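# Load box onto cart tray, park cart in yellow bay

## Task

Get the cardboard box fully inside the top tray of the utility cart, and move the cart into the yellow bay so that each of its four wheels stands within the taped outline and none touches the tape. The robot must not tip over or finish leaning. The result must hold without the robot: anything it is still gripping or propping at the end does not count.

## Robot and tools

ROBOT. A two-wheeled base that drives straight and turns on the spot but cannot move sideways. On it is a lifting column with a tilting head and two six-joint arms, each ending in a two-finger gripper. Shoulder height S = 0.90 m + column_m. Folded, as at the start, the robot is 0.73 m long, 0.62 m wide, S + 0.43 m tall, and its front lies 0.40 m ahead of the column.

FRAMES. Base frame: origin on the floor under the column, between the drive wheels; x forward, y left, z up. left_hand and right_hand are reported in it; each is the point where that hand's fingers meet, and the tips reach 8 mm past it. The hand's z axis runs along the fingers (quat_wxyz maps (0,0,1) onto it), its y axis along the opening. The odometry frame is the base frame as it stood when the scene began.

execute_actions. "actions" holds one action or none; an empty list only returns state and pictures. An action may contain:
- "base": exactly one relative move from where the base last measured itself. {"translate_m": d} is a straight drive in metres, forward positive, -3 to 3. {"rotate_rad": d} is a turn on the spot in radians, counter-clockwise (left) positive, -3.2 to 3.2.
- "joints": a single object keyed by joint name, each value an absolute target. column_m 0 to 0.8 m; head_tilt_rad -0.61 to 1.308 (0 about level, positive looks down); left_/right_joint1_rad -2.879 to 2.879; joint2 0 to 3.141; joint3 0 to 3.019; joint4 -1.692 to 1.57; joint5 -1.57 to 1.57 (positive swings the hand to the robot's right); joint6 -2.094 to 2.094 (positive rolls clockwise viewed from behind the hand); left_/right_gripper_m 0 (closed) to 0.093 m, the fingertip gap. Joint1 positive carries a hand forward, down and to the robot's left.
- "speeds": top-speed caps for this action only: translate_m 0.05 to 0.8 m/s, rotate_rad 0.1 to 1 rad/s (default is the maximum). They do not slow arms.
Motions in one action start together. A base move needing over 8.667 s is refused; no action runs longer than 15 s. Unknown keys or out-of-range values reject the whole call. Omitted joints may keep pushing toward old targets. "cameras" picks images: cam_head_left, cam_head_right, cam_left_wrist, cam_right_wrist, nav_camera or all; null or omitted gives all, [] none. After a reported stop, later motion calls in the same reply are skipped.

wait {seconds 0 to 10} lets time pass and returns state. zoom_image {camera, region [x0,y0,x1,y1] in pixels, top-left origin, max 504x504} enlarges part of the latest full image. read_manual gives licence text only. finished_scene {scene} ends a scene irreversibly once the last command has been held.

RESULTS. base_status and joint_status per motion: done, off_target (resting short, may still push), contact_stop (column or base only; old target dropped), time_out, not_followed (a safety check withheld arm targets; line "joint command not followed" plus "cause:"), limit_stop_at_motor_heat. on_its_own covers uncommanded behaviour; its "held at" is a target, not a position. base_odometry counts wheel turns (slip included); heading -3.142 to 3.142, left positive. If turned_by_wheels and turned_by_imu disagree by over about 4 % and at least 0.05 rad, the base hit or slid and heading is off by that gap. base_tilt in degrees, forward and right positive, ~1 degree fixed bias. wheel_motors_off = 1 while wheels are cut. motor_effort lists left_wheel and right_wheel in percent (positive drives forward), bracket = peak. Joint torques and per-arm motor temperatures follow joint_positions order.

ARM GEOMETRY. Left joint1 -1.57 or right joint1 1.57, with joints 5 and 6 at 0, puts the arm in a forward vertical plane 0.23 m off centre. With a = j2 - 0.35, b = 1.05 + j2 - j3, c = b - j4 (c = 1.57 is fingers straight down): hand ahead = 0.12 + 0.39 sin a + 0.38 cos b + 0.25 cos c; height = S + 0.39 cos a - 0.38 sin b - 0.25 sin c. E.g. j2, j3, j4 = 0.93, 0.78, 0.14 gives 0.60 m ahead, 0.25 m under S. Real hands sit up to ~5 cm lower and nearer (~12 cm under heavy or far loads). Reach ~1 m from the shoulder. For the floor, extend fingers down 0.45 to 0.5 m ahead at column_m 0.3, then lower the column (down to 0.02 m). Below 0.4 m height the housing blocks hands closer than 0.45 m; moving arms with column_m under 0.3 risks hitting housing or floor.

LOADS (fingers down): 3.2 kg near 0.4 m ahead, 0.3 to 0.7 m below S; 2 kg to 0.6 m ahead, 0.21 to 0.7 below; 1 kg to 0.8 m ahead, 0.3 to 0.55 below; 0.3 kg to 0.6 m ahead, 0.14 above to 0.7 below S. Fingers flatter than ~1.2 rad below horizontal sag under weight. A grip holds 2 to 6 kg. Fingers are 7 cm long; hand body 10 x 7 cm; wrist camera sticks out 11 cm on one side. Command a gap smaller than the object; off_target is then normal. A reading 0.002 m or more above target means something is held.

PRECAUTIONS. Changes under ~0.03 rad (0.08 for joints 2, 3) may not move; approach contacts in ~0.05 rad steps from your last target. A blocked arm keeps pushing and heats; resend its reported positions to relax it (a loaded arm sinks a little each time). Motors warn at 85 °C and the arm drops at 100 °C. The column halts (contact_stop) when a hand touches down or a load changes, may sink 0.15 to 0.2 m further, and refuses to descend until raised 0.2 m. For not_followed, back the moved joints off 0.05 rad or drive clear. A base stall ends contact_stop: reverse 0.05 m before retrying or turning. Tables 0.30 m up and over 0.26 m under S can ride over the housing onto the column. Pushing about 3 s cuts wheel motors for 2 s. Never let the arms collide or press together, especially near the centre line. Avoid drops, slams and tipping; occasional pushes may disturb loose objects. Time passes while you think, and shorter motion is better.

CAMERAS. Head cameras sit 0.91 to 1.03 m + column_m high, looking ahead and down by head_tilt_rad; straight ahead can be 0.3 rad off image centre. Wrist fisheyes sit 0.10 m behind the fingertips, tilted 0.62 rad toward the hand's +x; image right is the hand's -y, up is mostly -x; closed tips end at image centre. nav_camera is on the base front, 0.23 m high, looking ahead roughly level. Calibration matrices map base frame to camera, with small errors.

Each tool is called after "Request:" as name(argument=value, ...), one argument or row to a line, values as JSON.

## Session

I'll start by looking at the current state.

Request:
execute_actions(
  actions=[],
)

Scene clock: 0.00 s.
Joint torques (N m, as the arm reports them, + toward a larger angle): no reading
Motor temperatures (°C, as the motors report them): left_arm=[27 29 29 27 26 28] | right_arm=[30 27 27 28 26 28]
base_odometry: x=+0.000 y=+0.000 heading=+0.000 (m, m, rad; odometry frame)
turned_by_wheels: +0.000 (rad since the last result)
turned_by_imu: +0.000 (rad since the last result)
base_tilt: forward=+0.0 right=+0.3 (deg)
base_status: not commanded
joint_positions: column_m=+0.554 head_tilt_rad=+0.859 left_joint1_rad=-1.581 left_joint2_rad=+0.850 left_joint3_rad=+0.427 left_joint4_rad=-0.931 left_joint5_rad=+0.015 left_joint6_rad=-0.057 left_gripper_m=+0.094 right_joint1_rad=+1.570 right_joint2_rad=+0.899 right_joint3_rad=+0.386 right_joint4_rad=-0.981 right_joint5_rad=-0.014 right_joint6_rad=-0.001 right_gripper_m=+0.094
joint_status: not commanded
wheel_motors_off: 0
motor_effort: left_wheel=+3 right_wheel=+6 (%)
left_hand: x=+0.1663 y=+0.2196 z=+1.2477 quat_wxyz=(+0.404, +0.025, -0.915, -0.002) (m; base frame)
right_hand: x=+0.1273 y=-0.2233 z=+1.2631 quat_wxyz=(+0.466, -0.003, -0.885, -0.006) (m; base frame)
pictures: cam_head_left, cam_head_right, cam_left_wrist, cam_right_wrist, nav_camera
Images, in order (width x height): cam_head_left 672x504, cam_head_right 672x504, cam_left_wrist 504x504, cam_right_wrist 504x504, nav_camera 672x504.

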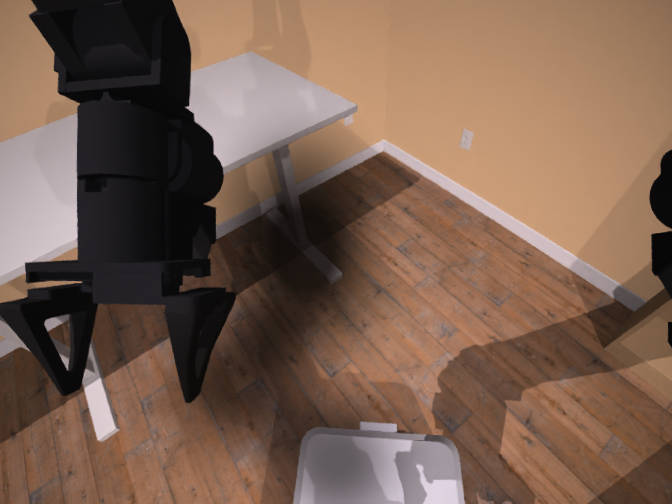

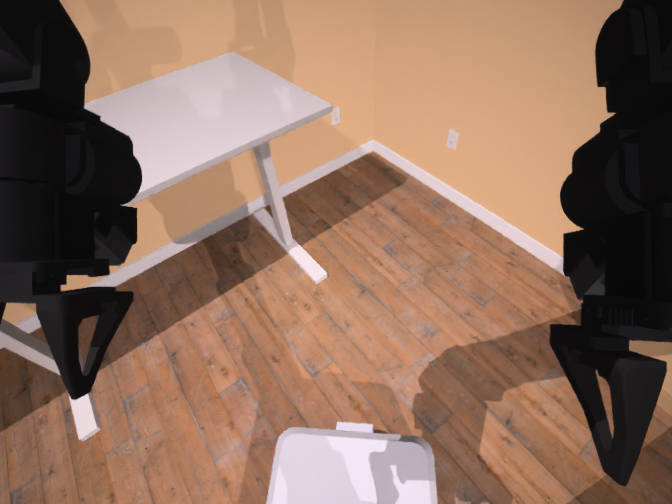

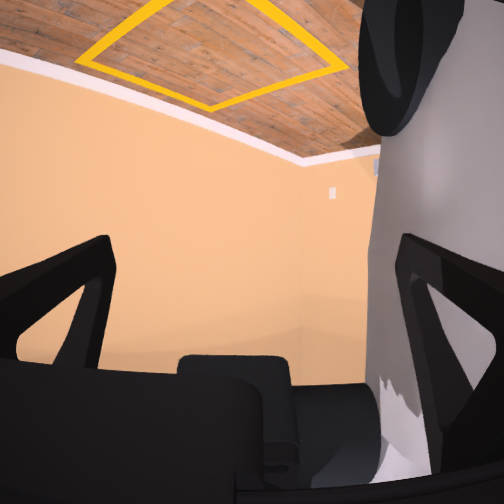

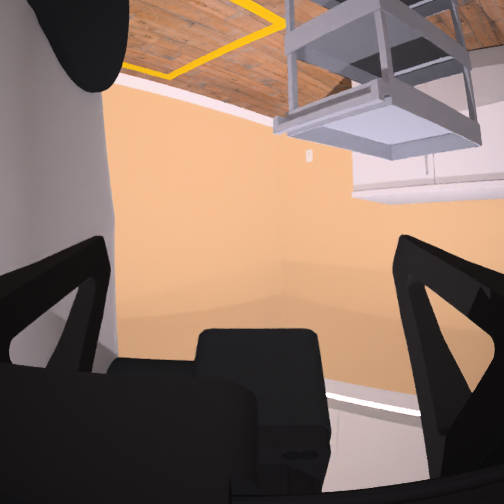

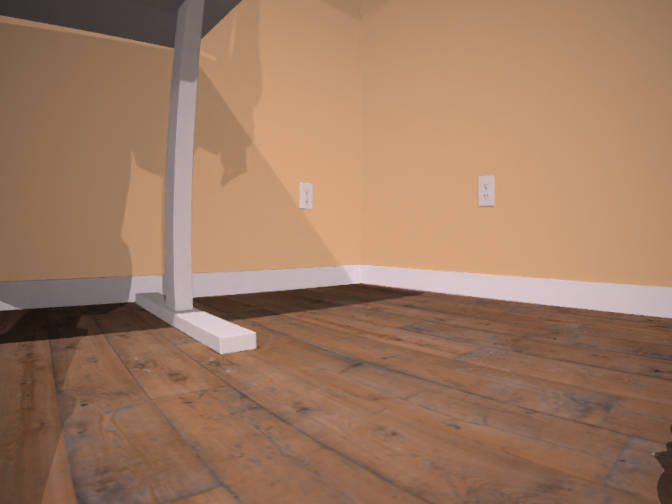

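Request:
execute_actions(
  actions=[
    {"base": {"rotate_rad": -1.3}, "joints": {"head_tilt_rad": 0.55}},
  ],
  cameras=["cam_head_left", "cam_head_right", "nav_camera"],
)

Scene clock: 10.63 s.
Joint torques (N m, as the arm reports them, + toward a larger angle): left_arm=[ -1.73 -10.24  -0.21  -1.97  -0.02  -0.03] | right_arm=[ 1.05 -7.6  -1.48 -1.54 -0.03  0.  ]
Motor temperatures (°C, as the motors report them): left_arm=[27 30 29 28 26 28] | right_arm=[30 27 27 28 26 28]
base_odometry: x=+0.000 y=+0.000 heading=-1.300 (m, m, rad; odometry frame)
turned_by_wheels: -1.300 (rad since the last result)
turned_by_imu: -1.283 (rad since the last result)
base_tilt: forward=+0.2 right=+0.2 (deg)
base_status: done
joint_positions: column_m=+0.554 head_tilt_rad=+0.568 left_joint1_rad=-1.581 left_joint2_rad=+0.850 left_joint3_rad=+0.427 left_joint4_rad=-0.931 left_joint5_rad=+0.015 left_joint6_rad=-0.057 left_gripper_m=+0.095 right_joint1_rad=+1.570 right_joint2_rad=+0.899 right_joint3_rad=+0.386 right_joint4_rad=-0.981 right_joint5_rad=-0.014 right_joint6_rad=-0.001 right_gripper_m=+0.094
joint_status: all done
wheel_motors_off: 0
motor_effort: left_wheel=+0(34) right_wheel=-3(31) (%)
left_hand: x=+0.1663 y=+0.2196 z=+1.2477 quat_wxyz=(+0.404, +0.025, -0.915, -0.002) (m; base frame)
right_hand: x=+0.1273 y=-0.2233 z=+1.2631 quat_wxyz=(+0.466, -0.003, -0.885, -0.006) (m; base frame)
pictures: cam_head_left, cam_head_right, nav_camera
camera_calibration (this result's frames):
cam_head_left: T_world_to_cam=[[0.095326, -0.994684, -0.0389471, 0.0898051], [-0.546629, -0.0196078, -0.837145, 1.31898], [0.831931, 0.101091, -0.545593, 0.721344], [0, 0, 0, 1]] pos_world=[0.112323, 0.0422683, 1.50123]
cam_head_right: T_world_to_cam=[[0.0965688, -0.99454, -0.0395623, 0.00989569], [-0.535804, -0.0184465, -0.844141, 1.32316], [0.838802, 0.102715, -0.534659, 0.697473], [0, 0, 0, 1]] pos_world=[0.122957, -0.0373919, 1.49024]
Images, in order (width x height): cam_head_left 672x504, cam_head_right 672x504, nav_camera 672x504.

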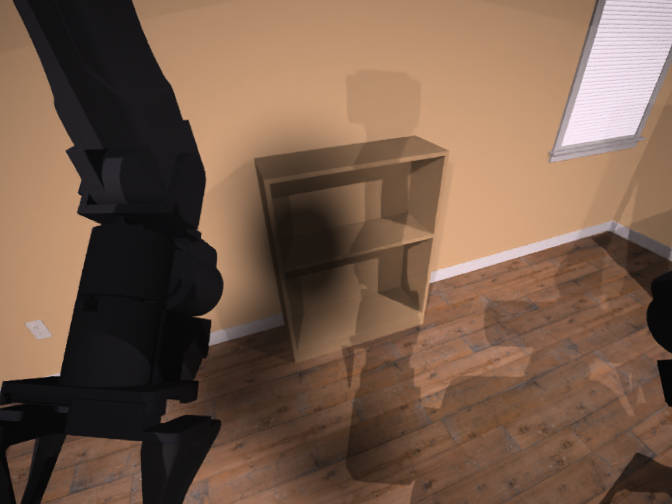

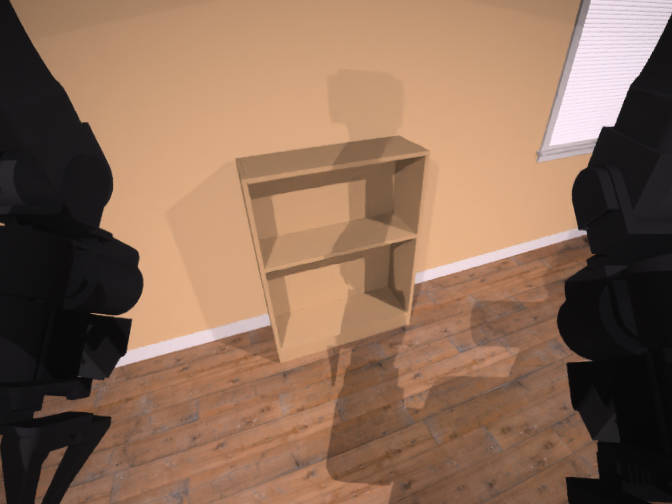

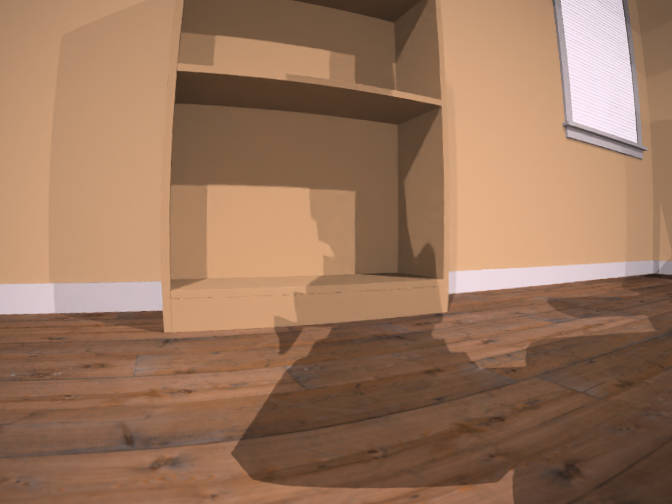

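Request:
execute_actions(
  actions=[
    {"base": {"rotate_rad": -1.2}},
  ],
  cameras=["cam_head_left", "cam_head_right", "nav_camera"],
)

Scene clock: 16.77 s.
Joint torques (N m, as the arm reports them, + toward a larger angle): left_arm=[ -1.59 -10.2   -0.14  -1.92  -0.01  -0.05] | right_arm=[ 0.99 -7.64 -1.47 -1.6  -0.03  0.  ]
Motor temperatures (°C, as the motors report them): left_arm=[27 30 29 28 26 28] | right_arm=[30 28 27 28 26 28]
base_odometry: x=+0.000 y=+0.000 heading=-2.499 (m, m, rad; odometry frame)
turned_by_wheels: -1.200 (rad since the last result)
turned_by_imu: -1.187 (rad since the last result)
base_tilt: forward=+0.1 right=+0.3 (deg)
base_status: done
joint_positions: column_m=+0.554 head_tilt_rad=+0.568 left_joint1_rad=-1.581 left_joint2_rad=+0.850 left_joint3_rad=+0.427 left_joint4_rad=-0.931 left_joint5_rad=+0.015 left_joint6_rad=-0.057 left_gripper_m=+0.095 right_joint1_rad=+1.570 right_joint2_rad=+0.899 right_joint3_rad=+0.386 right_joint4_rad=-0.981 right_joint5_rad=-0.014 right_joint6_rad=-0.001 right_gripper_m=+0.094
joint_status: not commanded
wheel_motors_off: 0
motor_effort: left_wheel=+0(23) right_wheel=-2(24) (%)
left_hand: x=+0.1663 y=+0.2196 z=+1.2477 quat_wxyz=(+0.404, +0.025, -0.915, -0.002) (m; base frame)
right_hand: x=+0.1273 y=-0.2233 z=+1.2631 quat_wxyz=(+0.466, -0.003, -0.885, -0.006) (m; base frame)
pictures: cam_head_left, cam_head_right, nav_camera
camera_calibration (this result's frames):
cam_head_left: T_world_to_cam=[[0.0953262, -0.994684, -0.0389467, 0.0898044], [-0.546625, -0.0196078, -0.837148, 1.31898], [0.831934, 0.101091, -0.545589, 0.721338], [0, 0, 0, 1]] pos_world=[0.112323, 0.0422683, 1.50123]
cam_head_right: T_world_to_cam=[[0.096569, -0.99454, -0.0395619, 0.00989499], [-0.5358, -0.0184465, -0.844144, 1.32316], [0.838805, 0.102715, -0.534655, 0.697466], [0, 0, 0, 1]] pos_world=[0.122957, -0.0373919, 1.49024]
Images, in order (width x height): cam_head_left 672x504, cam_head_right 672x504, nav_camera 672x504.

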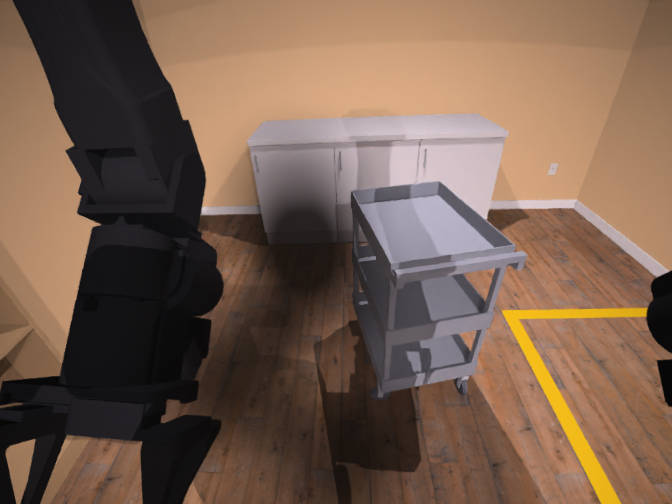

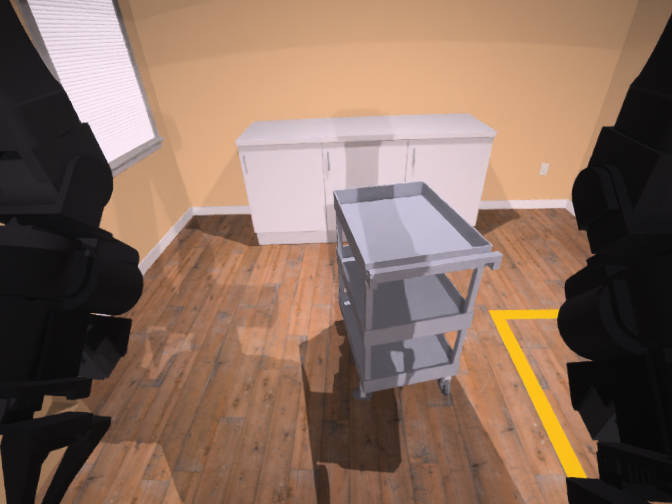

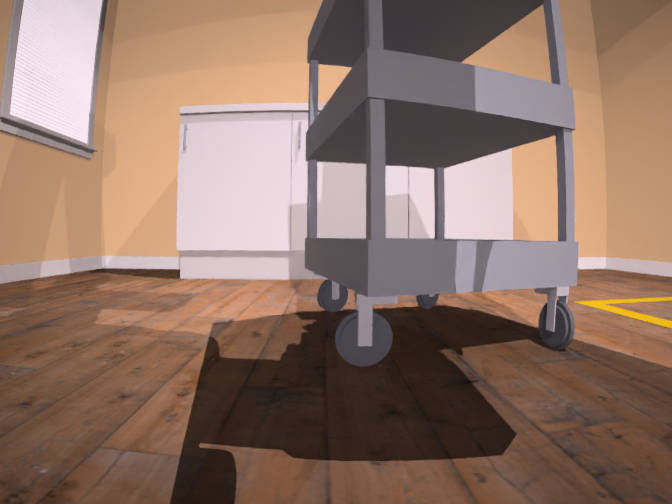

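Request:
execute_actions(
  actions=[
    {"base": {"rotate_rad": -1.1}, "joints": {"head_tilt_rad": 0.7}},
  ],
  cameras=["cam_head_left", "cam_head_right", "nav_camera"],
)

Scene clock: 24.13 s.
Joint torques (N m, as the arm reports them, + toward a larger angle): left_arm=[ -1.5  -10.19  -0.18  -1.88  -0.01  -0.04] | right_arm=[ 1.   -7.57 -1.63 -1.64 -0.03  0.  ]
Motor temperatures (°C, as the motors report them): left_arm=[27 30 29 28 26 28] | right_arm=[30 28 27 28 26 28]
base_odometry: x=+0.000 y=+0.000 heading=+2.684 (m, m, rad; odometry frame)
turned_by_wheels: -1.100 (rad since the last result)
turned_by_imu: -1.088 (rad since the last result)
base_tilt: forward=+0.1 right=+0.2 (deg)
base_status: done
joint_positions: column_m=+0.554 head_tilt_rad=+0.702 left_joint1_rad=-1.581 left_joint2_rad=+0.850 left_joint3_rad=+0.427 left_joint4_rad=-0.931 left_joint5_rad=+0.015 left_joint6_rad=-0.057 left_gripper_m=+0.095 right_joint1_rad=+1.570 right_joint2_rad=+0.899 right_joint3_rad=+0.386 right_joint4_rad=-0.981 right_joint5_rad=-0.014 right_joint6_rad=-0.001 right_gripper_m=+0.094
joint_status: all done
wheel_motors_off: 0
motor_effort: left_wheel=+0(23) right_wheel=+0(24) (%)
left_hand: x=+0.1665 y=+0.2196 z=+1.2476 quat_wxyz=(+0.404, +0.025, -0.915, -0.002) (m; base frame)
right_hand: x=+0.1273 y=-0.2233 z=+1.2631 quat_wxyz=(+0.466, -0.003, -0.885, -0.006) (m; base frame)
pictures: cam_head_left, cam_head_right, nav_camera
camera_calibration (this result's frames):
cam_head_left: T_world_to_cam=[[0.0892378, -0.994684, -0.0513863, 0.109269], [-0.654019, -0.0196078, -0.756224, 1.19971], [0.751196, 0.101091, -0.652292, 0.889721], [0, 0, 0, 1]] pos_world=[0.106529, 0.0422683, 1.49322]
cam_head_right: T_world_to_cam=[[0.0903868, -0.99454, -0.0521627, 0.0296121], [-0.64423, -0.0184465, -0.76461, 1.20609], [0.759472, 0.102715, -0.642379, 0.867351], [0, 0, 0, 1]] pos_world=[0.115591, -0.0373919, 1.4809]
Images, in order (width x height): cam_head_left 672x504, cam_head_right 672x504, nav_camera 672x504.

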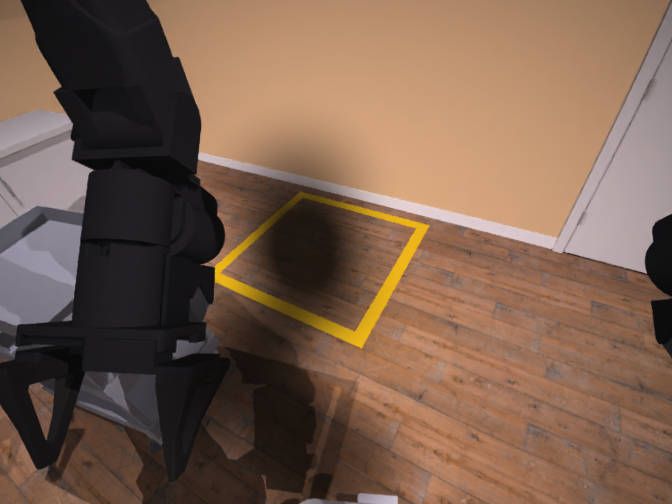

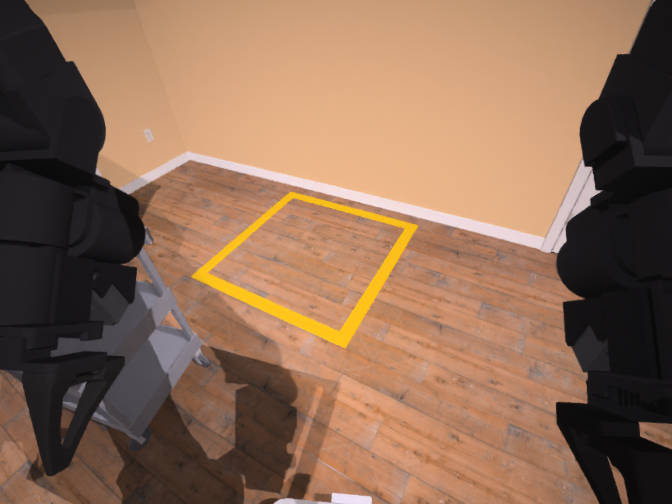

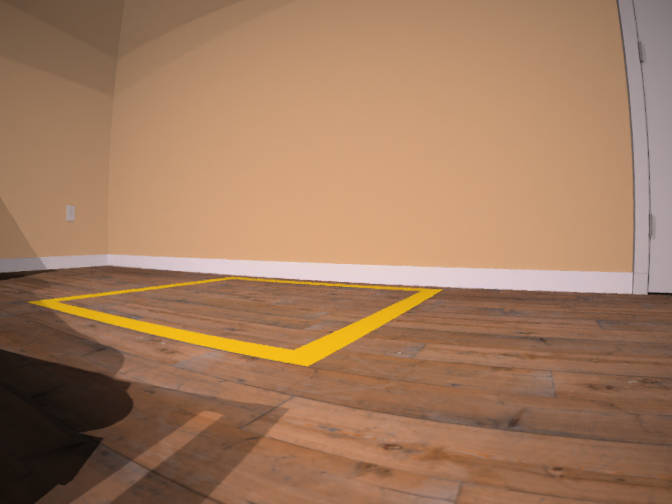

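Request:
zoom_image(
  camera="cam_head_right",
  region=[170, 170, 450, 380],
)

Request:
execute_actions(
  actions=[
    {"base": {"rotate_rad": -1.2}, "joints": {"head_tilt_rad": 0.6}},
  ],
  cameras=["cam_head_left", "cam_head_right", "nav_camera"],
)

Region (170, 170, 450, 380) of cam_head_right's 672x504 image, scaled by 1.800, with more detail than that image has; it fills the top 378 rows of this view, and the rest is white.

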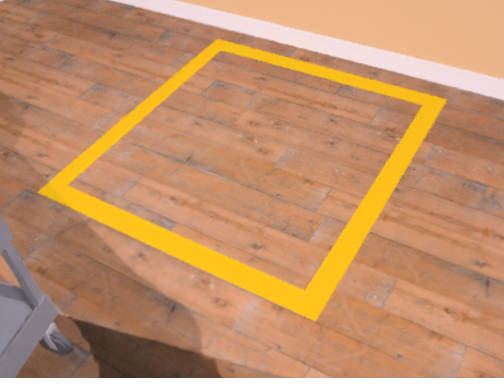

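Scene clock: 33.60 s.
Joint torques (N m, as the arm reports them, + toward a larger angle): left_arm=[ -1.36 -10.12  -0.09  -1.9   -0.01  -0.04] | right_arm=[ 1.   -7.33 -1.64 -1.65 -0.03  0.  ]
Motor temperatures (°C, as the motors report them): left_arm=[27 30 29 28 26 28] | right_arm=[30 28 27 29 26 28]
base_odometry: x=+0.000 y=+0.000 heading=+1.485 (m, m, rad; odometry frame)
turned_by_wheels: -1.200 (rad since the last result)
turned_by_imu: -1.187 (rad since the last result)
base_tilt: forward=+0.1 right=+0.2 (deg)
base_status: done
joint_positions: column_m=+0.554 head_tilt_rad=+0.617 left_joint1_rad=-1.581 left_joint2_rad=+0.850 left_joint3_rad=+0.427 left_joint4_rad=-0.931 left_joint5_rad=+0.015 left_joint6_rad=-0.057 left_gripper_m=+0.095 right_joint1_rad=+1.570 right_joint2_rad=+0.899 right_joint3_rad=+0.386 right_joint4_rad=-0.981 right_joint5_rad=-0.014 right_joint6_rad=-0.001 right_gripper_m=+0.094
joint_status: all done
wheel_motors_off: 0
motor_effort: left_wheel=+1(22) right_wheel=-1(26) (%)
left_hand: x=+0.1665 y=+0.2196 z=+1.2476 quat_wxyz=(+0.404, +0.025, -0.915, -0.002) (m; base frame)
right_hand: x=+0.1273 y=-0.2233 z=+1.2631 quat_wxyz=(+0.466, -0.003, -0.885, -0.006) (m; base frame)
pictures: cam_head_left, cam_head_right, nav_camera
camera_calibration (this result's frames):
cam_head_left: T_world_to_cam=[[0.0932758, -0.994684, -0.0436297, 0.0971197], [-0.587499, -0.0196078, -0.808987, 1.27765], [0.803831, 0.101091, -0.586205, 0.7853], [0, 0, 0, 1]] pos_world=[0.110312, 0.0422683, 1.49819]
cam_head_right: T_world_to_cam=[[0.0944866, -0.99454, -0.0443058, 0.0173057], [-0.577034, -0.0184465, -0.816512, 1.28267], [0.811236, 0.102715, -0.575626, 0.761948], [0, 0, 0, 1]] pos_world=[0.120387, -0.0373919, 1.48668]
Images, in order (width x height): cam_head_left 672x504, cam_head_right 672x504, nav_camera 672x504.

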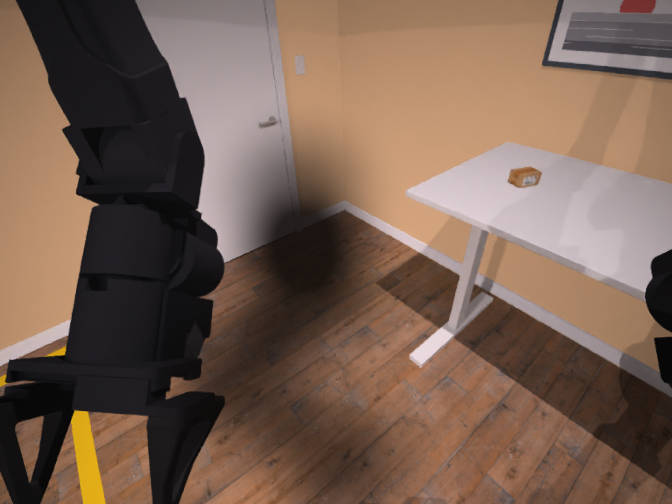

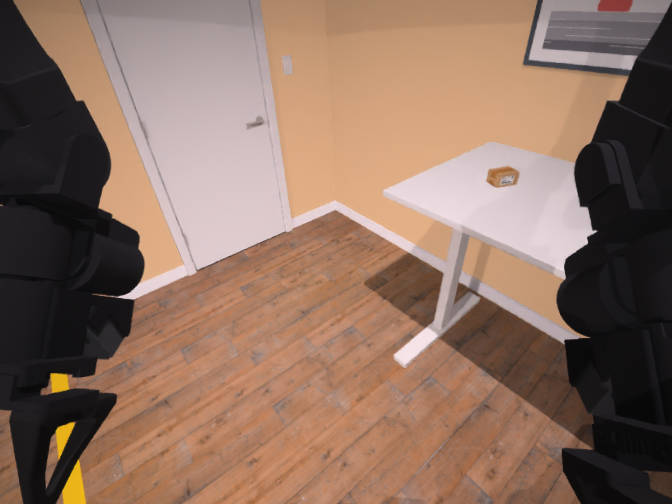

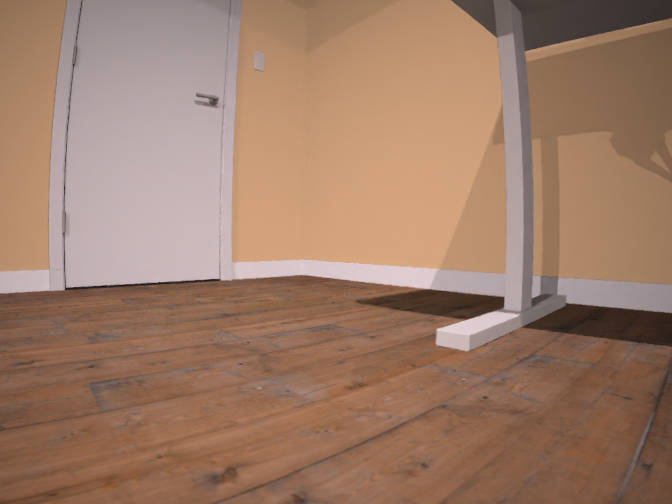

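The small box is on the table. Let me zoom.

Request:
zoom_image(
  camera="cam_head_right",
  region=[380, 130, 580, 280],
)

Request:
zoom_image(
  camera="cam_head_left",
  region=[400, 130, 600, 280],
)

Region (380, 130, 580, 280) of cam_head_right's 672x504 image, scaled by 2.520, with more detail than that image has; it fills the top 378 rows of this view, and the rest is white.

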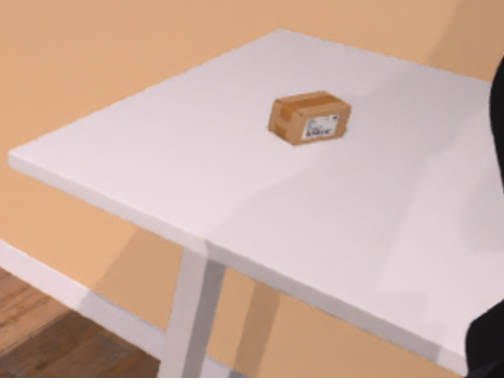

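Region (400, 130, 600, 280) of cam_head_left's 672x504 image, scaled by 2.520, with more detail than that image has; it fills the top 378 rows of this view, and the rest is white.

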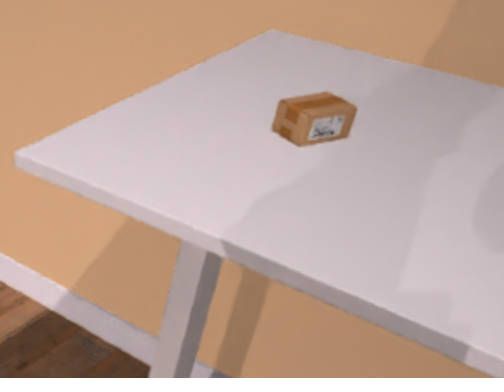

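Request:
execute_actions(
  actions=[
    {"base": {"rotate_rad": -0.543}, "joints": {"head_tilt_rad": 0.6, "left_joint1_rad": -1.571, "left_joint2_rad": 1.12, "left_joint3_rad": 1.30, "left_joint4_rad": -0.70, "left_joint5_rad": 0.0, "left_joint6_rad": 0.0}},
  ],
  cameras=["cam_head_left", "cam_head_right", "nav_camera"],
)

Scene clock: 155.37 s.
Joint torques (N m, as the arm reports them, + toward a larger angle): left_arm=[ -2.01 -23.52   7.25  -0.45  -0.01   0.06] | right_arm=[ 1.05 -8.15 -1.49 -1.57 -0.03  0.  ]
Motor temperatures (°C, as the motors report them): left_arm=[27 30 29 28 26 28] | right_arm=[30 28 27 29 26 28]
base_odometry: x=+0.000 y=+0.000 heading=+0.942 (m, m, rad; odometry frame)
turned_by_wheels: -0.543 (rad since the last result)
turned_by_imu: -0.537 (rad since the last result)
base_tilt: forward=+0.1 right=+0.1 (deg)
base_status: done
joint_positions: column_m=+0.554 head_tilt_rad=+0.617 left_joint1_rad=-1.569 left_joint2_rad=+1.128 left_joint3_rad=+1.293 left_joint4_rad=-0.697 left_joint5_rad=+0.000 left_joint6_rad=-0.009 left_gripper_m=+0.095 right_joint1_rad=+1.570 right_joint2_rad=+0.899 right_joint3_rad=+0.386 right_joint4_rad=-0.981 right_joint5_rad=-0.014 right_joint6_rad=-0.001 right_gripper_m=+0.094
joint_status: all done
wheel_motors_off: 0
motor_effort: left_wheel=+0(24) right_wheel=-2(22) (%)
left_hand: x=+0.6359 y=+0.2254 z=+1.1889 quat_wxyz=(+0.004, +0.005, -1.000, -0.001) (m; base frame)
right_hand: x=+0.1273 y=-0.2233 z=+1.2631 quat_wxyz=(+0.466, -0.003, -0.885, -0.006) (m; base frame)
pictures: cam_head_left, cam_head_right, nav_camera
camera_calibration (this result's frames):
cam_head_left: T_world_to_cam=[[0.0932772, -0.994684, -0.0436269, 0.0971153], [-0.587475, -0.0196078, -0.809005, 1.27768], [0.803849, 0.101091, -0.58618, 0.785262], [0, 0, 0, 1]] pos_world=[0.110313, 0.0422683, 1.49819]
cam_head_right: T_world_to_cam=[[0.0944879, -0.99454, -0.0443029, 0.0173013], [-0.577009, -0.0184465, -0.816529, 1.28269], [0.811254, 0.102715, -0.575601, 0.76191], [0, 0, 0, 1]] pos_world=[0.120389, -0.0373919, 1.48668]
Images, in order (width x height): cam_head_left 672x504, cam_head_right 672x504, nav_camera 672x504.

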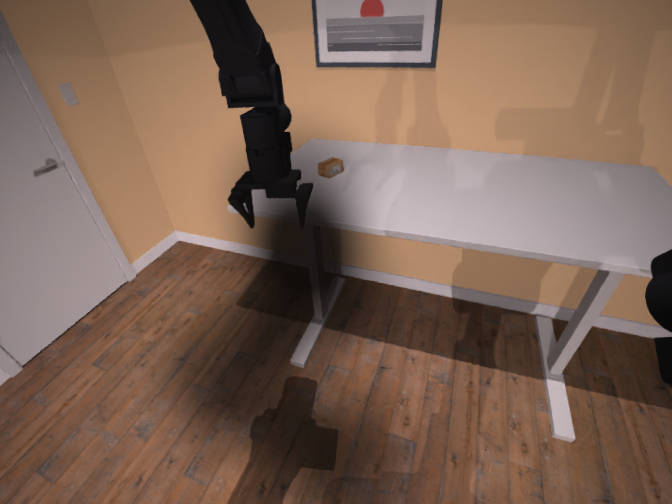

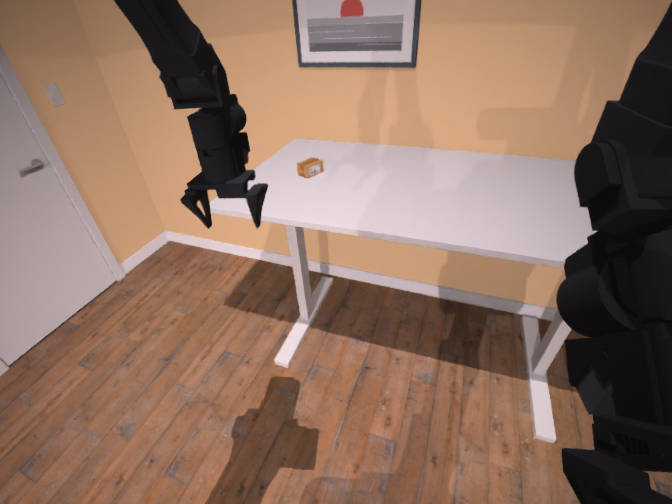

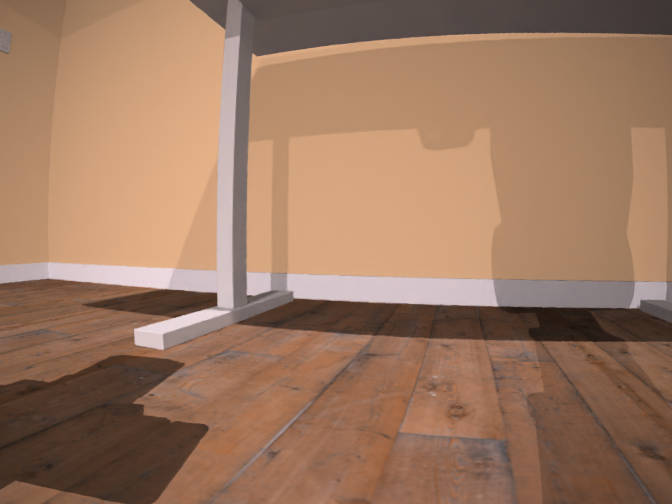

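Request:
execute_actions(
  actions=[
    {"base": {"translate_m": 0.5}},
  ],
  cameras=["cam_head_left", "cam_head_right", "nav_camera", "cam_left_wrist"],
)

Scene clock: 166.17 s.
Joint torques (N m, as the arm reports them, + toward a larger angle): left_arm=[ -1.79 -23.03   7.32  -0.44  -0.02   0.08] | right_arm=[ 1.01 -7.67 -1.56 -1.55 -0.03  0.01]
Motor temperatures (°C, as the motors report them): left_arm=[27 32 30 28 26 28] | right_arm=[30 28 27 29 26 28]
base_odometry: x=+0.294 y=+0.404 heading=+0.942 (m, m, rad; odometry frame)
turned_by_wheels: +0.000 (rad since the last result)
turned_by_imu: +0.001 (rad since the last result)
base_tilt: forward=+0.0 right=+0.1 (deg)
base_status: done
joint_positions: column_m=+0.554 head_tilt_rad=+0.617 left_joint1_rad=-1.569 left_joint2_rad=+1.128 left_joint3_rad=+1.293 left_joint4_rad=-0.697 left_joint5_rad=+0.000 left_joint6_rad=-0.009 left_gripper_m=+0.095 right_joint1_rad=+1.570 right_joint2_rad=+0.899 right_joint3_rad=+0.388 right_joint4_rad=-0.981 right_joint5_rad=-0.014 right_joint6_rad=-0.001 right_gripper_m=+0.094
joint_status: not commanded
wheel_motors_off: 0
motor_effort: left_wheel=-1(45) right_wheel=+0(51) (%)
left_hand: x=+0.6359 y=+0.2254 z=+1.1889 quat_wxyz=(+0.004, +0.005, -1.000, -0.001) (m; base frame)
right_hand: x=+0.1283 y=-0.2233 z=+1.2627 quat_wxyz=(+0.465, -0.003, -0.885, -0.006) (m; base frame)
pictures: cam_head_left, cam_head_right, cam_left_wrist, nav_camera
camera_calibration (this result's frames):
cam_head_left: T_world_to_cam=[[0.0933102, -0.994684, -0.0435562, 0.0970047], [-0.586861, -0.0196078, -0.80945, 1.27833], [0.804293, 0.101091, -0.585571, 0.784301], [0, 0, 0, 1]] pos_world=[0.110345, 0.0422683, 1.49824]
cam_head_right: T_world_to_cam=[[0.0945215, -0.99454, -0.0442313, 0.0171893], [-0.57639, -0.0184465, -0.816966, 1.28334], [0.81169, 0.102715, -0.574986, 0.760941], [0, 0, 0, 1]] pos_world=[0.120429, -0.0373919, 1.48673]
cam_left_wrist: T_world_to_cam=[[-0.00368598, -0.99998, -0.00522218, 0.237912], [-0.808091, -0.0000975642, 0.589058, -0.185219], [-0.589046, 0.00639125, -0.808074, 1.45775], [0, 0, 0, 1]] pos_world=[0.709885, 0.228572, 1.28832]
Images, in order (width x height): cam_head_left 672x504, cam_head_right 672x504, cam_left_wrist 504x504, nav_camera 672x504.

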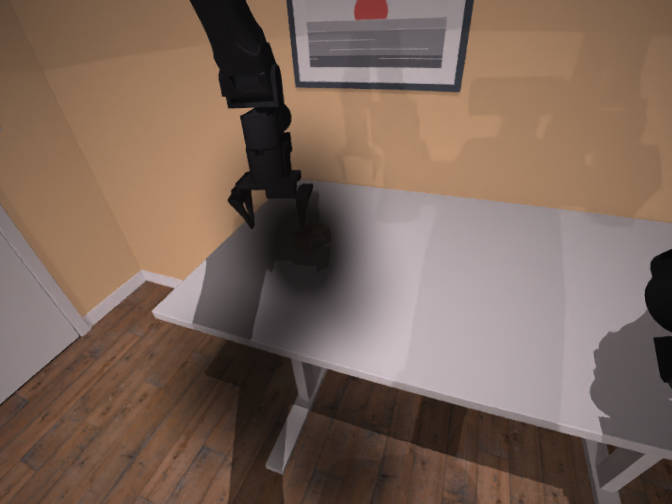

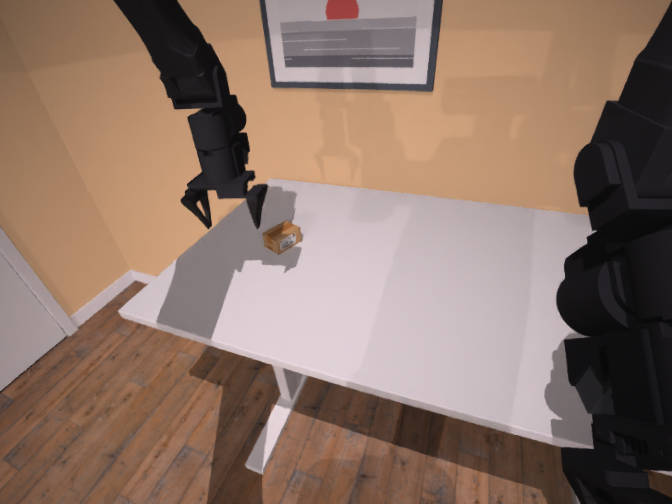

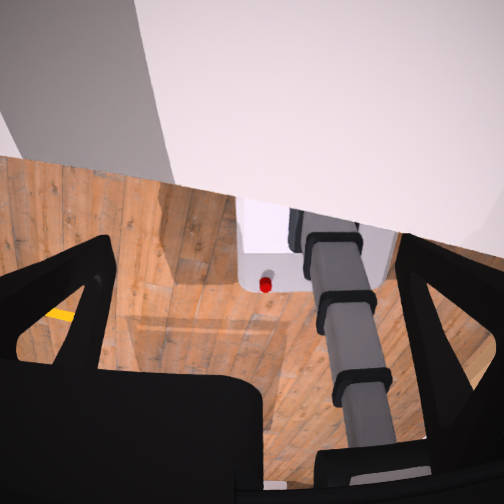

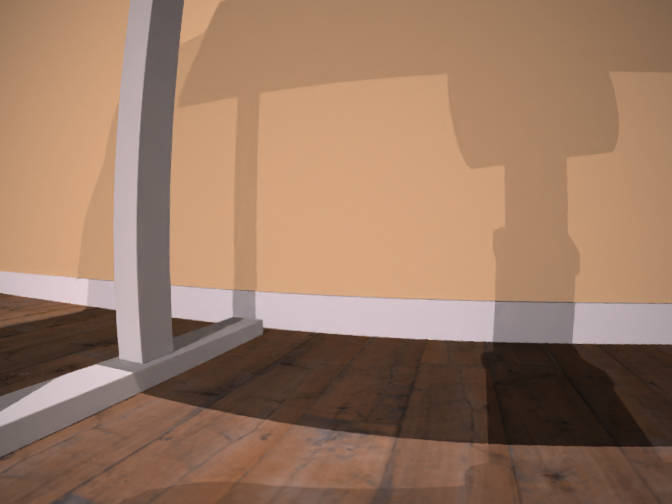

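Request:
zoom_image(
  camera="cam_head_right",
  region=[240, 200, 330, 270],
)

Region (240, 200, 330, 270) of cam_head_right's 672x504 image, scaled by 5.600, with more detail than that image has.

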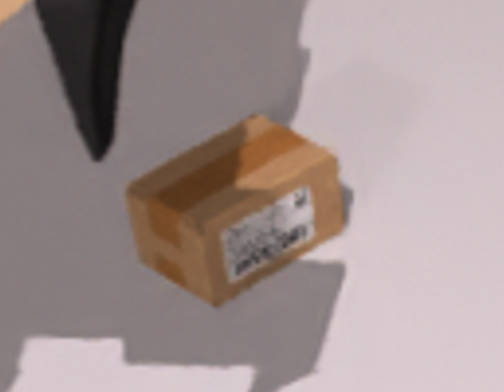

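Request:
execute_actions(
  actions=[
    {"base": {"translate_m": 0.22}, "joints": {"head_tilt_rad": 0.8, "left_joint2_rad": 1.365, "left_joint3_rad": 1.49, "left_joint4_rad": -0.64, "left_joint6_rad": 0.63}},
  ],
  cameras=["cam_head_left", "cam_head_right", "cam_left_wrist"],
)

Scene clock: 238.93 s.
Joint torques (N m, as the arm reports them, + toward a larger angle): left_arm=[ -2.09 -24.55   7.45  -0.32   0.04   0.08] | right_arm=[ 1.05 -7.68 -1.75 -1.49 -0.03  0.  ]
Motor temperatures (°C, as the motors report them): left_arm=[27 35 32 28 26 28] | right_arm=[30 28 27 29 26 28]
base_odometry: x=+0.424 y=+0.582 heading=+0.941 (m, m, rad; odometry frame)
turned_by_wheels: -0.001 (rad since the last result)
turned_by_imu: +0.000 (rad since the last result)
base_tilt: forward=+0.0 right=+0.2 (deg)
base_status: done
joint_positions: column_m=+0.554 head_tilt_rad=+0.802 left_joint1_rad=-1.569 left_joint2_rad=+1.365 left_joint3_rad=+1.477 left_joint4_rad=-0.640 left_joint5_rad=+0.000 left_joint6_rad=+0.620 left_gripper_m=+0.095 right_joint1_rad=+1.570 right_joint2_rad=+0.899 right_joint3_rad=+0.388 right_joint4_rad=-0.981 right_joint5_rad=-0.014 right_joint6_rad=-0.001 right_gripper_m=+0.094
joint_status: all done
wheel_motors_off: 0
motor_effort: left_wheel=-1(29) right_wheel=+0(31) (%)
left_hand: x=+0.6770 y=+0.2255 z=+1.1049 quat_wxyz=(+0.003, -0.305, -0.952, +0.000) (m; base frame)
right_hand: x=+0.1281 y=-0.2233 z=+1.2628 quat_wxyz=(+0.466, -0.003, -0.885, -0.006) (m; base frame)
pictures: cam_head_left, cam_head_right, cam_left_wrist
camera_calibration (this result's frames):
cam_head_left: T_world_to_cam=[[0.0836815, -0.994684, -0.0600112, 0.12283], [-0.726023, -0.0196078, -0.687391, 1.09729], [0.68256, 0.101091, -0.723804, 1.0033], [0, 0, 0, 1]] pos_world=[0.101572, 0.0422683, 1.48783]
cam_head_right: T_world_to_cam=[[0.0847475, -0.99454, -0.060898, 0.0433484], [-0.717117, -0.0184465, -0.696708, 1.10515], [0.691781, 0.102715, -0.714765, 0.982225], [0, 0, 0, 1]] pos_world=[0.109363, -0.0373919, 1.47467]
cam_left_wrist: T_world_to_cam=[[-0.59134, -0.80642, -0.00202746, 0.588426], [-0.653674, 0.477857, 0.586825, -0.312416], [-0.472258, 0.348338, -0.809712, 1.25968], [0, 0, 0, 1]] pos_world=[0.738636, 0.185014, 1.2045]
Images, in order (width x height): cam_head_left 672x504, cam_head_right 672x504, cam_left_wrist 504x504.

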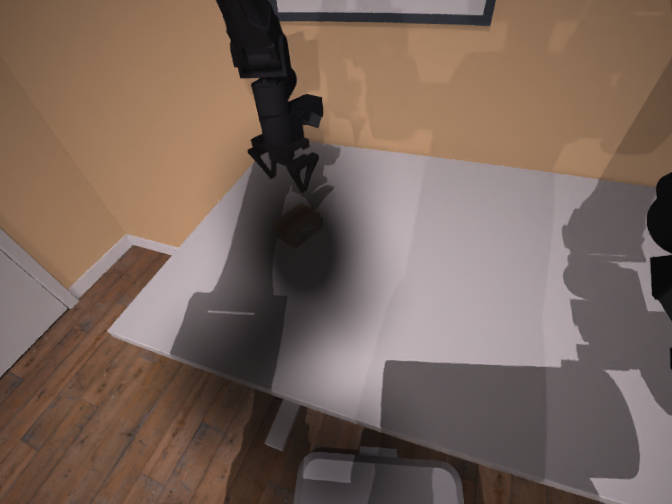

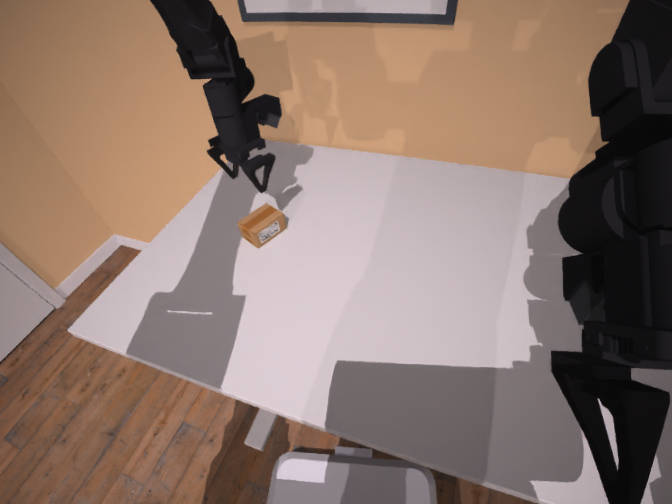

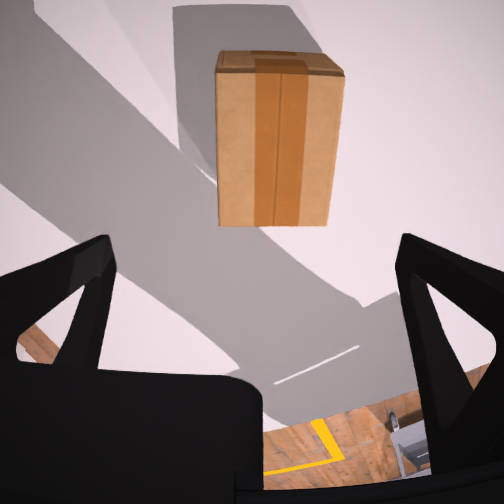

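Request:
execute_actions(
  actions=[
    {"joints": {"left_joint2_rad": 1.49, "left_joint4_rad": -0.51}},
  ],
  cameras=["cam_head_right", "cam_left_wrist"],
)

Scene clock: 258.27 s.
Joint torques (N m, as the arm reports them, + toward a larger angle): left_arm=[ -1.95 -24.1    6.28  -0.15   0.05   0.08] | right_arm=[ 1.03 -7.69 -1.64 -1.58 -0.03  0.  ]
Motor temperatures (°C, as the motors report them): left_arm=[27 36 32 28 26 28] | right_arm=[30 28 27 29 26 28]
base_odometry: x=+0.424 y=+0.582 heading=+0.941 (m, m, rad; odometry frame)
turned_by_wheels: +0.000 (rad since the last result)
turned_by_imu: +0.001 (rad since the last result)
base_tilt: forward=+0.0 right=+0.2 (deg)
base_status: not commanded
joint_positions: column_m=+0.554 head_tilt_rad=+0.802 left_joint1_rad=-1.569 left_joint2_rad=+1.487 left_joint3_rad=+1.478 left_joint4_rad=-0.514 left_joint5_rad=+0.000 left_joint6_rad=+0.620 left_gripper_m=+0.095 right_joint1_rad=+1.570 right_joint2_rad=+0.899 right_joint3_rad=+0.388 right_joint4_rad=-0.981 right_joint5_rad=-0.014 right_joint6_rad=-0.001 right_gripper_m=+0.094
joint_status: all done
wheel_motors_off: 0
motor_effort: left_wheel=+0(0) right_wheel=+0(2) (%)
left_hand: x=+0.6614 y=+0.2256 z=+1.0381 quat_wxyz=(+0.000, -0.305, -0.952, -0.001) (m; base frame)
right_hand: x=+0.1281 y=-0.2233 z=+1.2628 quat_wxyz=(+0.466, -0.003, -0.885, -0.006) (m; base frame)
pictures: cam_head_right, cam_left_wrist
camera_calibration (this result's frames):
cam_head_right: T_world_to_cam=[[0.0847475, -0.99454, -0.0608981, 0.0433484], [-0.717117, -0.0184465, -0.696708, 1.10515], [0.691781, 0.102715, -0.714765, 0.982225], [0, 0, 0, 1]] pos_world=[0.109363, -0.0373919, 1.47467]
cam_left_wrist: T_world_to_cam=[[-0.591328, -0.806416, -0.00496311, 0.582173], [-0.656573, 0.477859, 0.583578, -0.278164], [-0.468235, 0.348344, -0.812042, 1.19797], [0, 0, 0, 1]] pos_world=[0.722551, 0.185091, 1.13802]
Images, in order (width x height): cam_head_right 672x504, cam_left_wrist 504x504.

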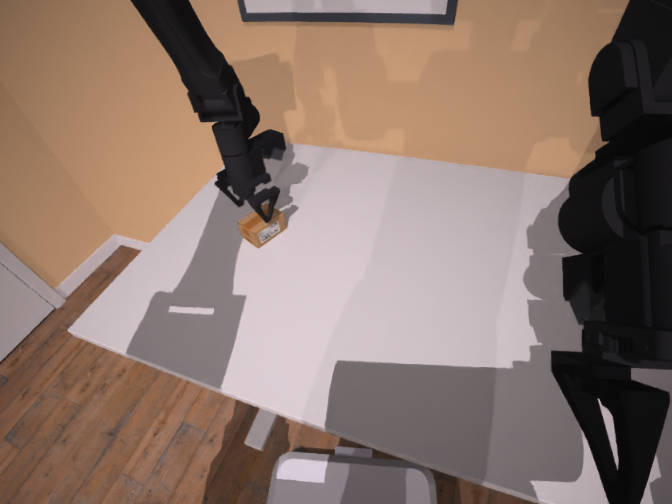

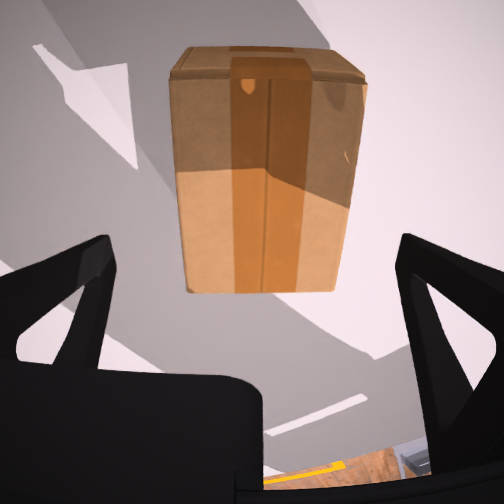

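Request:
execute_actions(
  actions=[
    {"joints": {"left_joint2_rad": 1.585, "left_joint3_rad": 1.545, "left_joint4_rad": -0.467}},
  ],
  cameras=["cam_head_right", "cam_left_wrist"],
)

Scene clock: 285.37 s.
Joint torques (N m, as the arm reports them, + toward a larger angle): left_arm=[ -1.83 -21.     5.95  -0.06  -0.33   0.06] | right_arm=[ 1.01 -7.83 -1.67 -1.42 -0.03  0.  ]
Motor temperatures (°C, as the motors report them): left_arm=[27 36 32 28 26 28] | right_arm=[30 28 27 29 26 28]
base_odometry: x=+0.424 y=+0.582 heading=+0.941 (m, m, rad; odometry frame)
turned_by_wheels: +0.000 (rad since the last result)
turned_by_imu: +0.001 (rad since the last result)
base_tilt: forward=+0.0 right=+0.3 (deg)
base_status: not commanded
joint_positions: column_m=+0.554 head_tilt_rad=+0.802 left_joint1_rad=-1.570 left_joint2_rad=+1.540 left_joint3_rad=+1.539 left_joint4_rad=-0.471 left_joint5_rad=+0.009 left_joint6_rad=+0.621 left_gripper_m=+0.095 right_joint1_rad=+1.570 right_joint2_rad=+0.899 right_joint3_rad=+0.388 right_joint4_rad=-0.981 right_joint5_rad=-0.014 right_joint6_rad=-0.001 right_gripper_m=+0.094
joint_status: all done
wheel_motors_off: 0
motor_effort: left_wheel=+0(0) right_wheel=+0(4) (%)
left_hand: x=+0.6848 y=+0.2236 z=+1.0213 quat_wxyz=(-0.026, -0.305, -0.952, -0.004) (m; base frame)
right_hand: x=+0.1281 y=-0.2233 z=+1.2628 quat_wxyz=(+0.466, -0.003, -0.885, -0.006) (m; base frame)
pictures: cam_head_right, cam_left_wrist
camera_calibration (this result's frames):
cam_head_right: T_world_to_cam=[[0.0847475, -0.99454, -0.0608981, 0.0433484], [-0.717117, -0.0184465, -0.696708, 1.10515], [0.691781, 0.102715, -0.714765, 0.982225], [0, 0, 0, 1]] pos_world=[0.109363, -0.0373919, 1.47467]
cam_left_wrist: T_world_to_cam=[[-0.592242, -0.805276, -0.0279053, 0.618151], [-0.684581, 0.484607, 0.544522, -0.194428], [-0.424968, 0.341593, -0.838282, 1.19462], [0, 0, 0, 1]] pos_world=[0.740671, 0.183929, 1.12455]
Images, in order (width x height): cam_head_right 672x504, cam_left_wrist 504x504.

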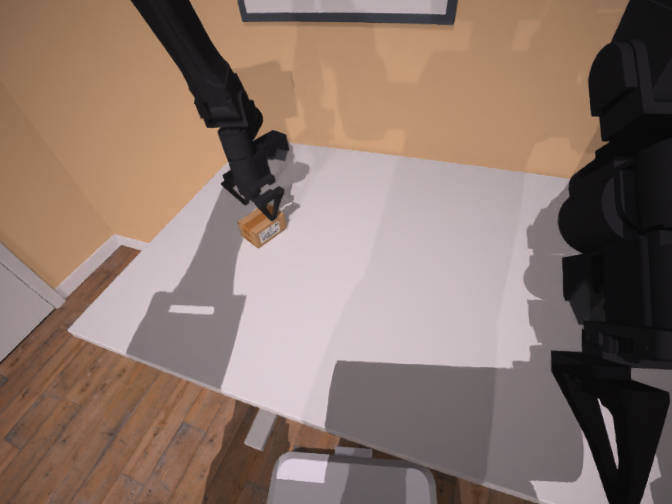

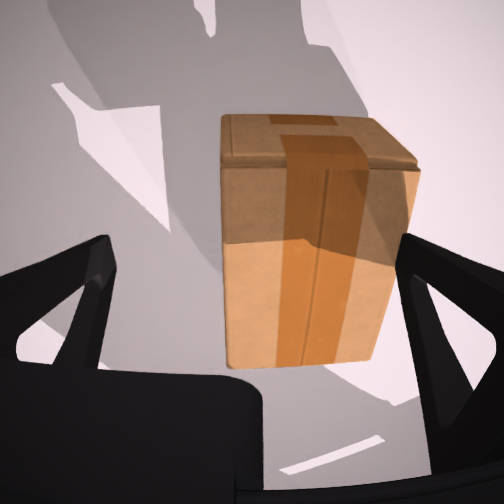

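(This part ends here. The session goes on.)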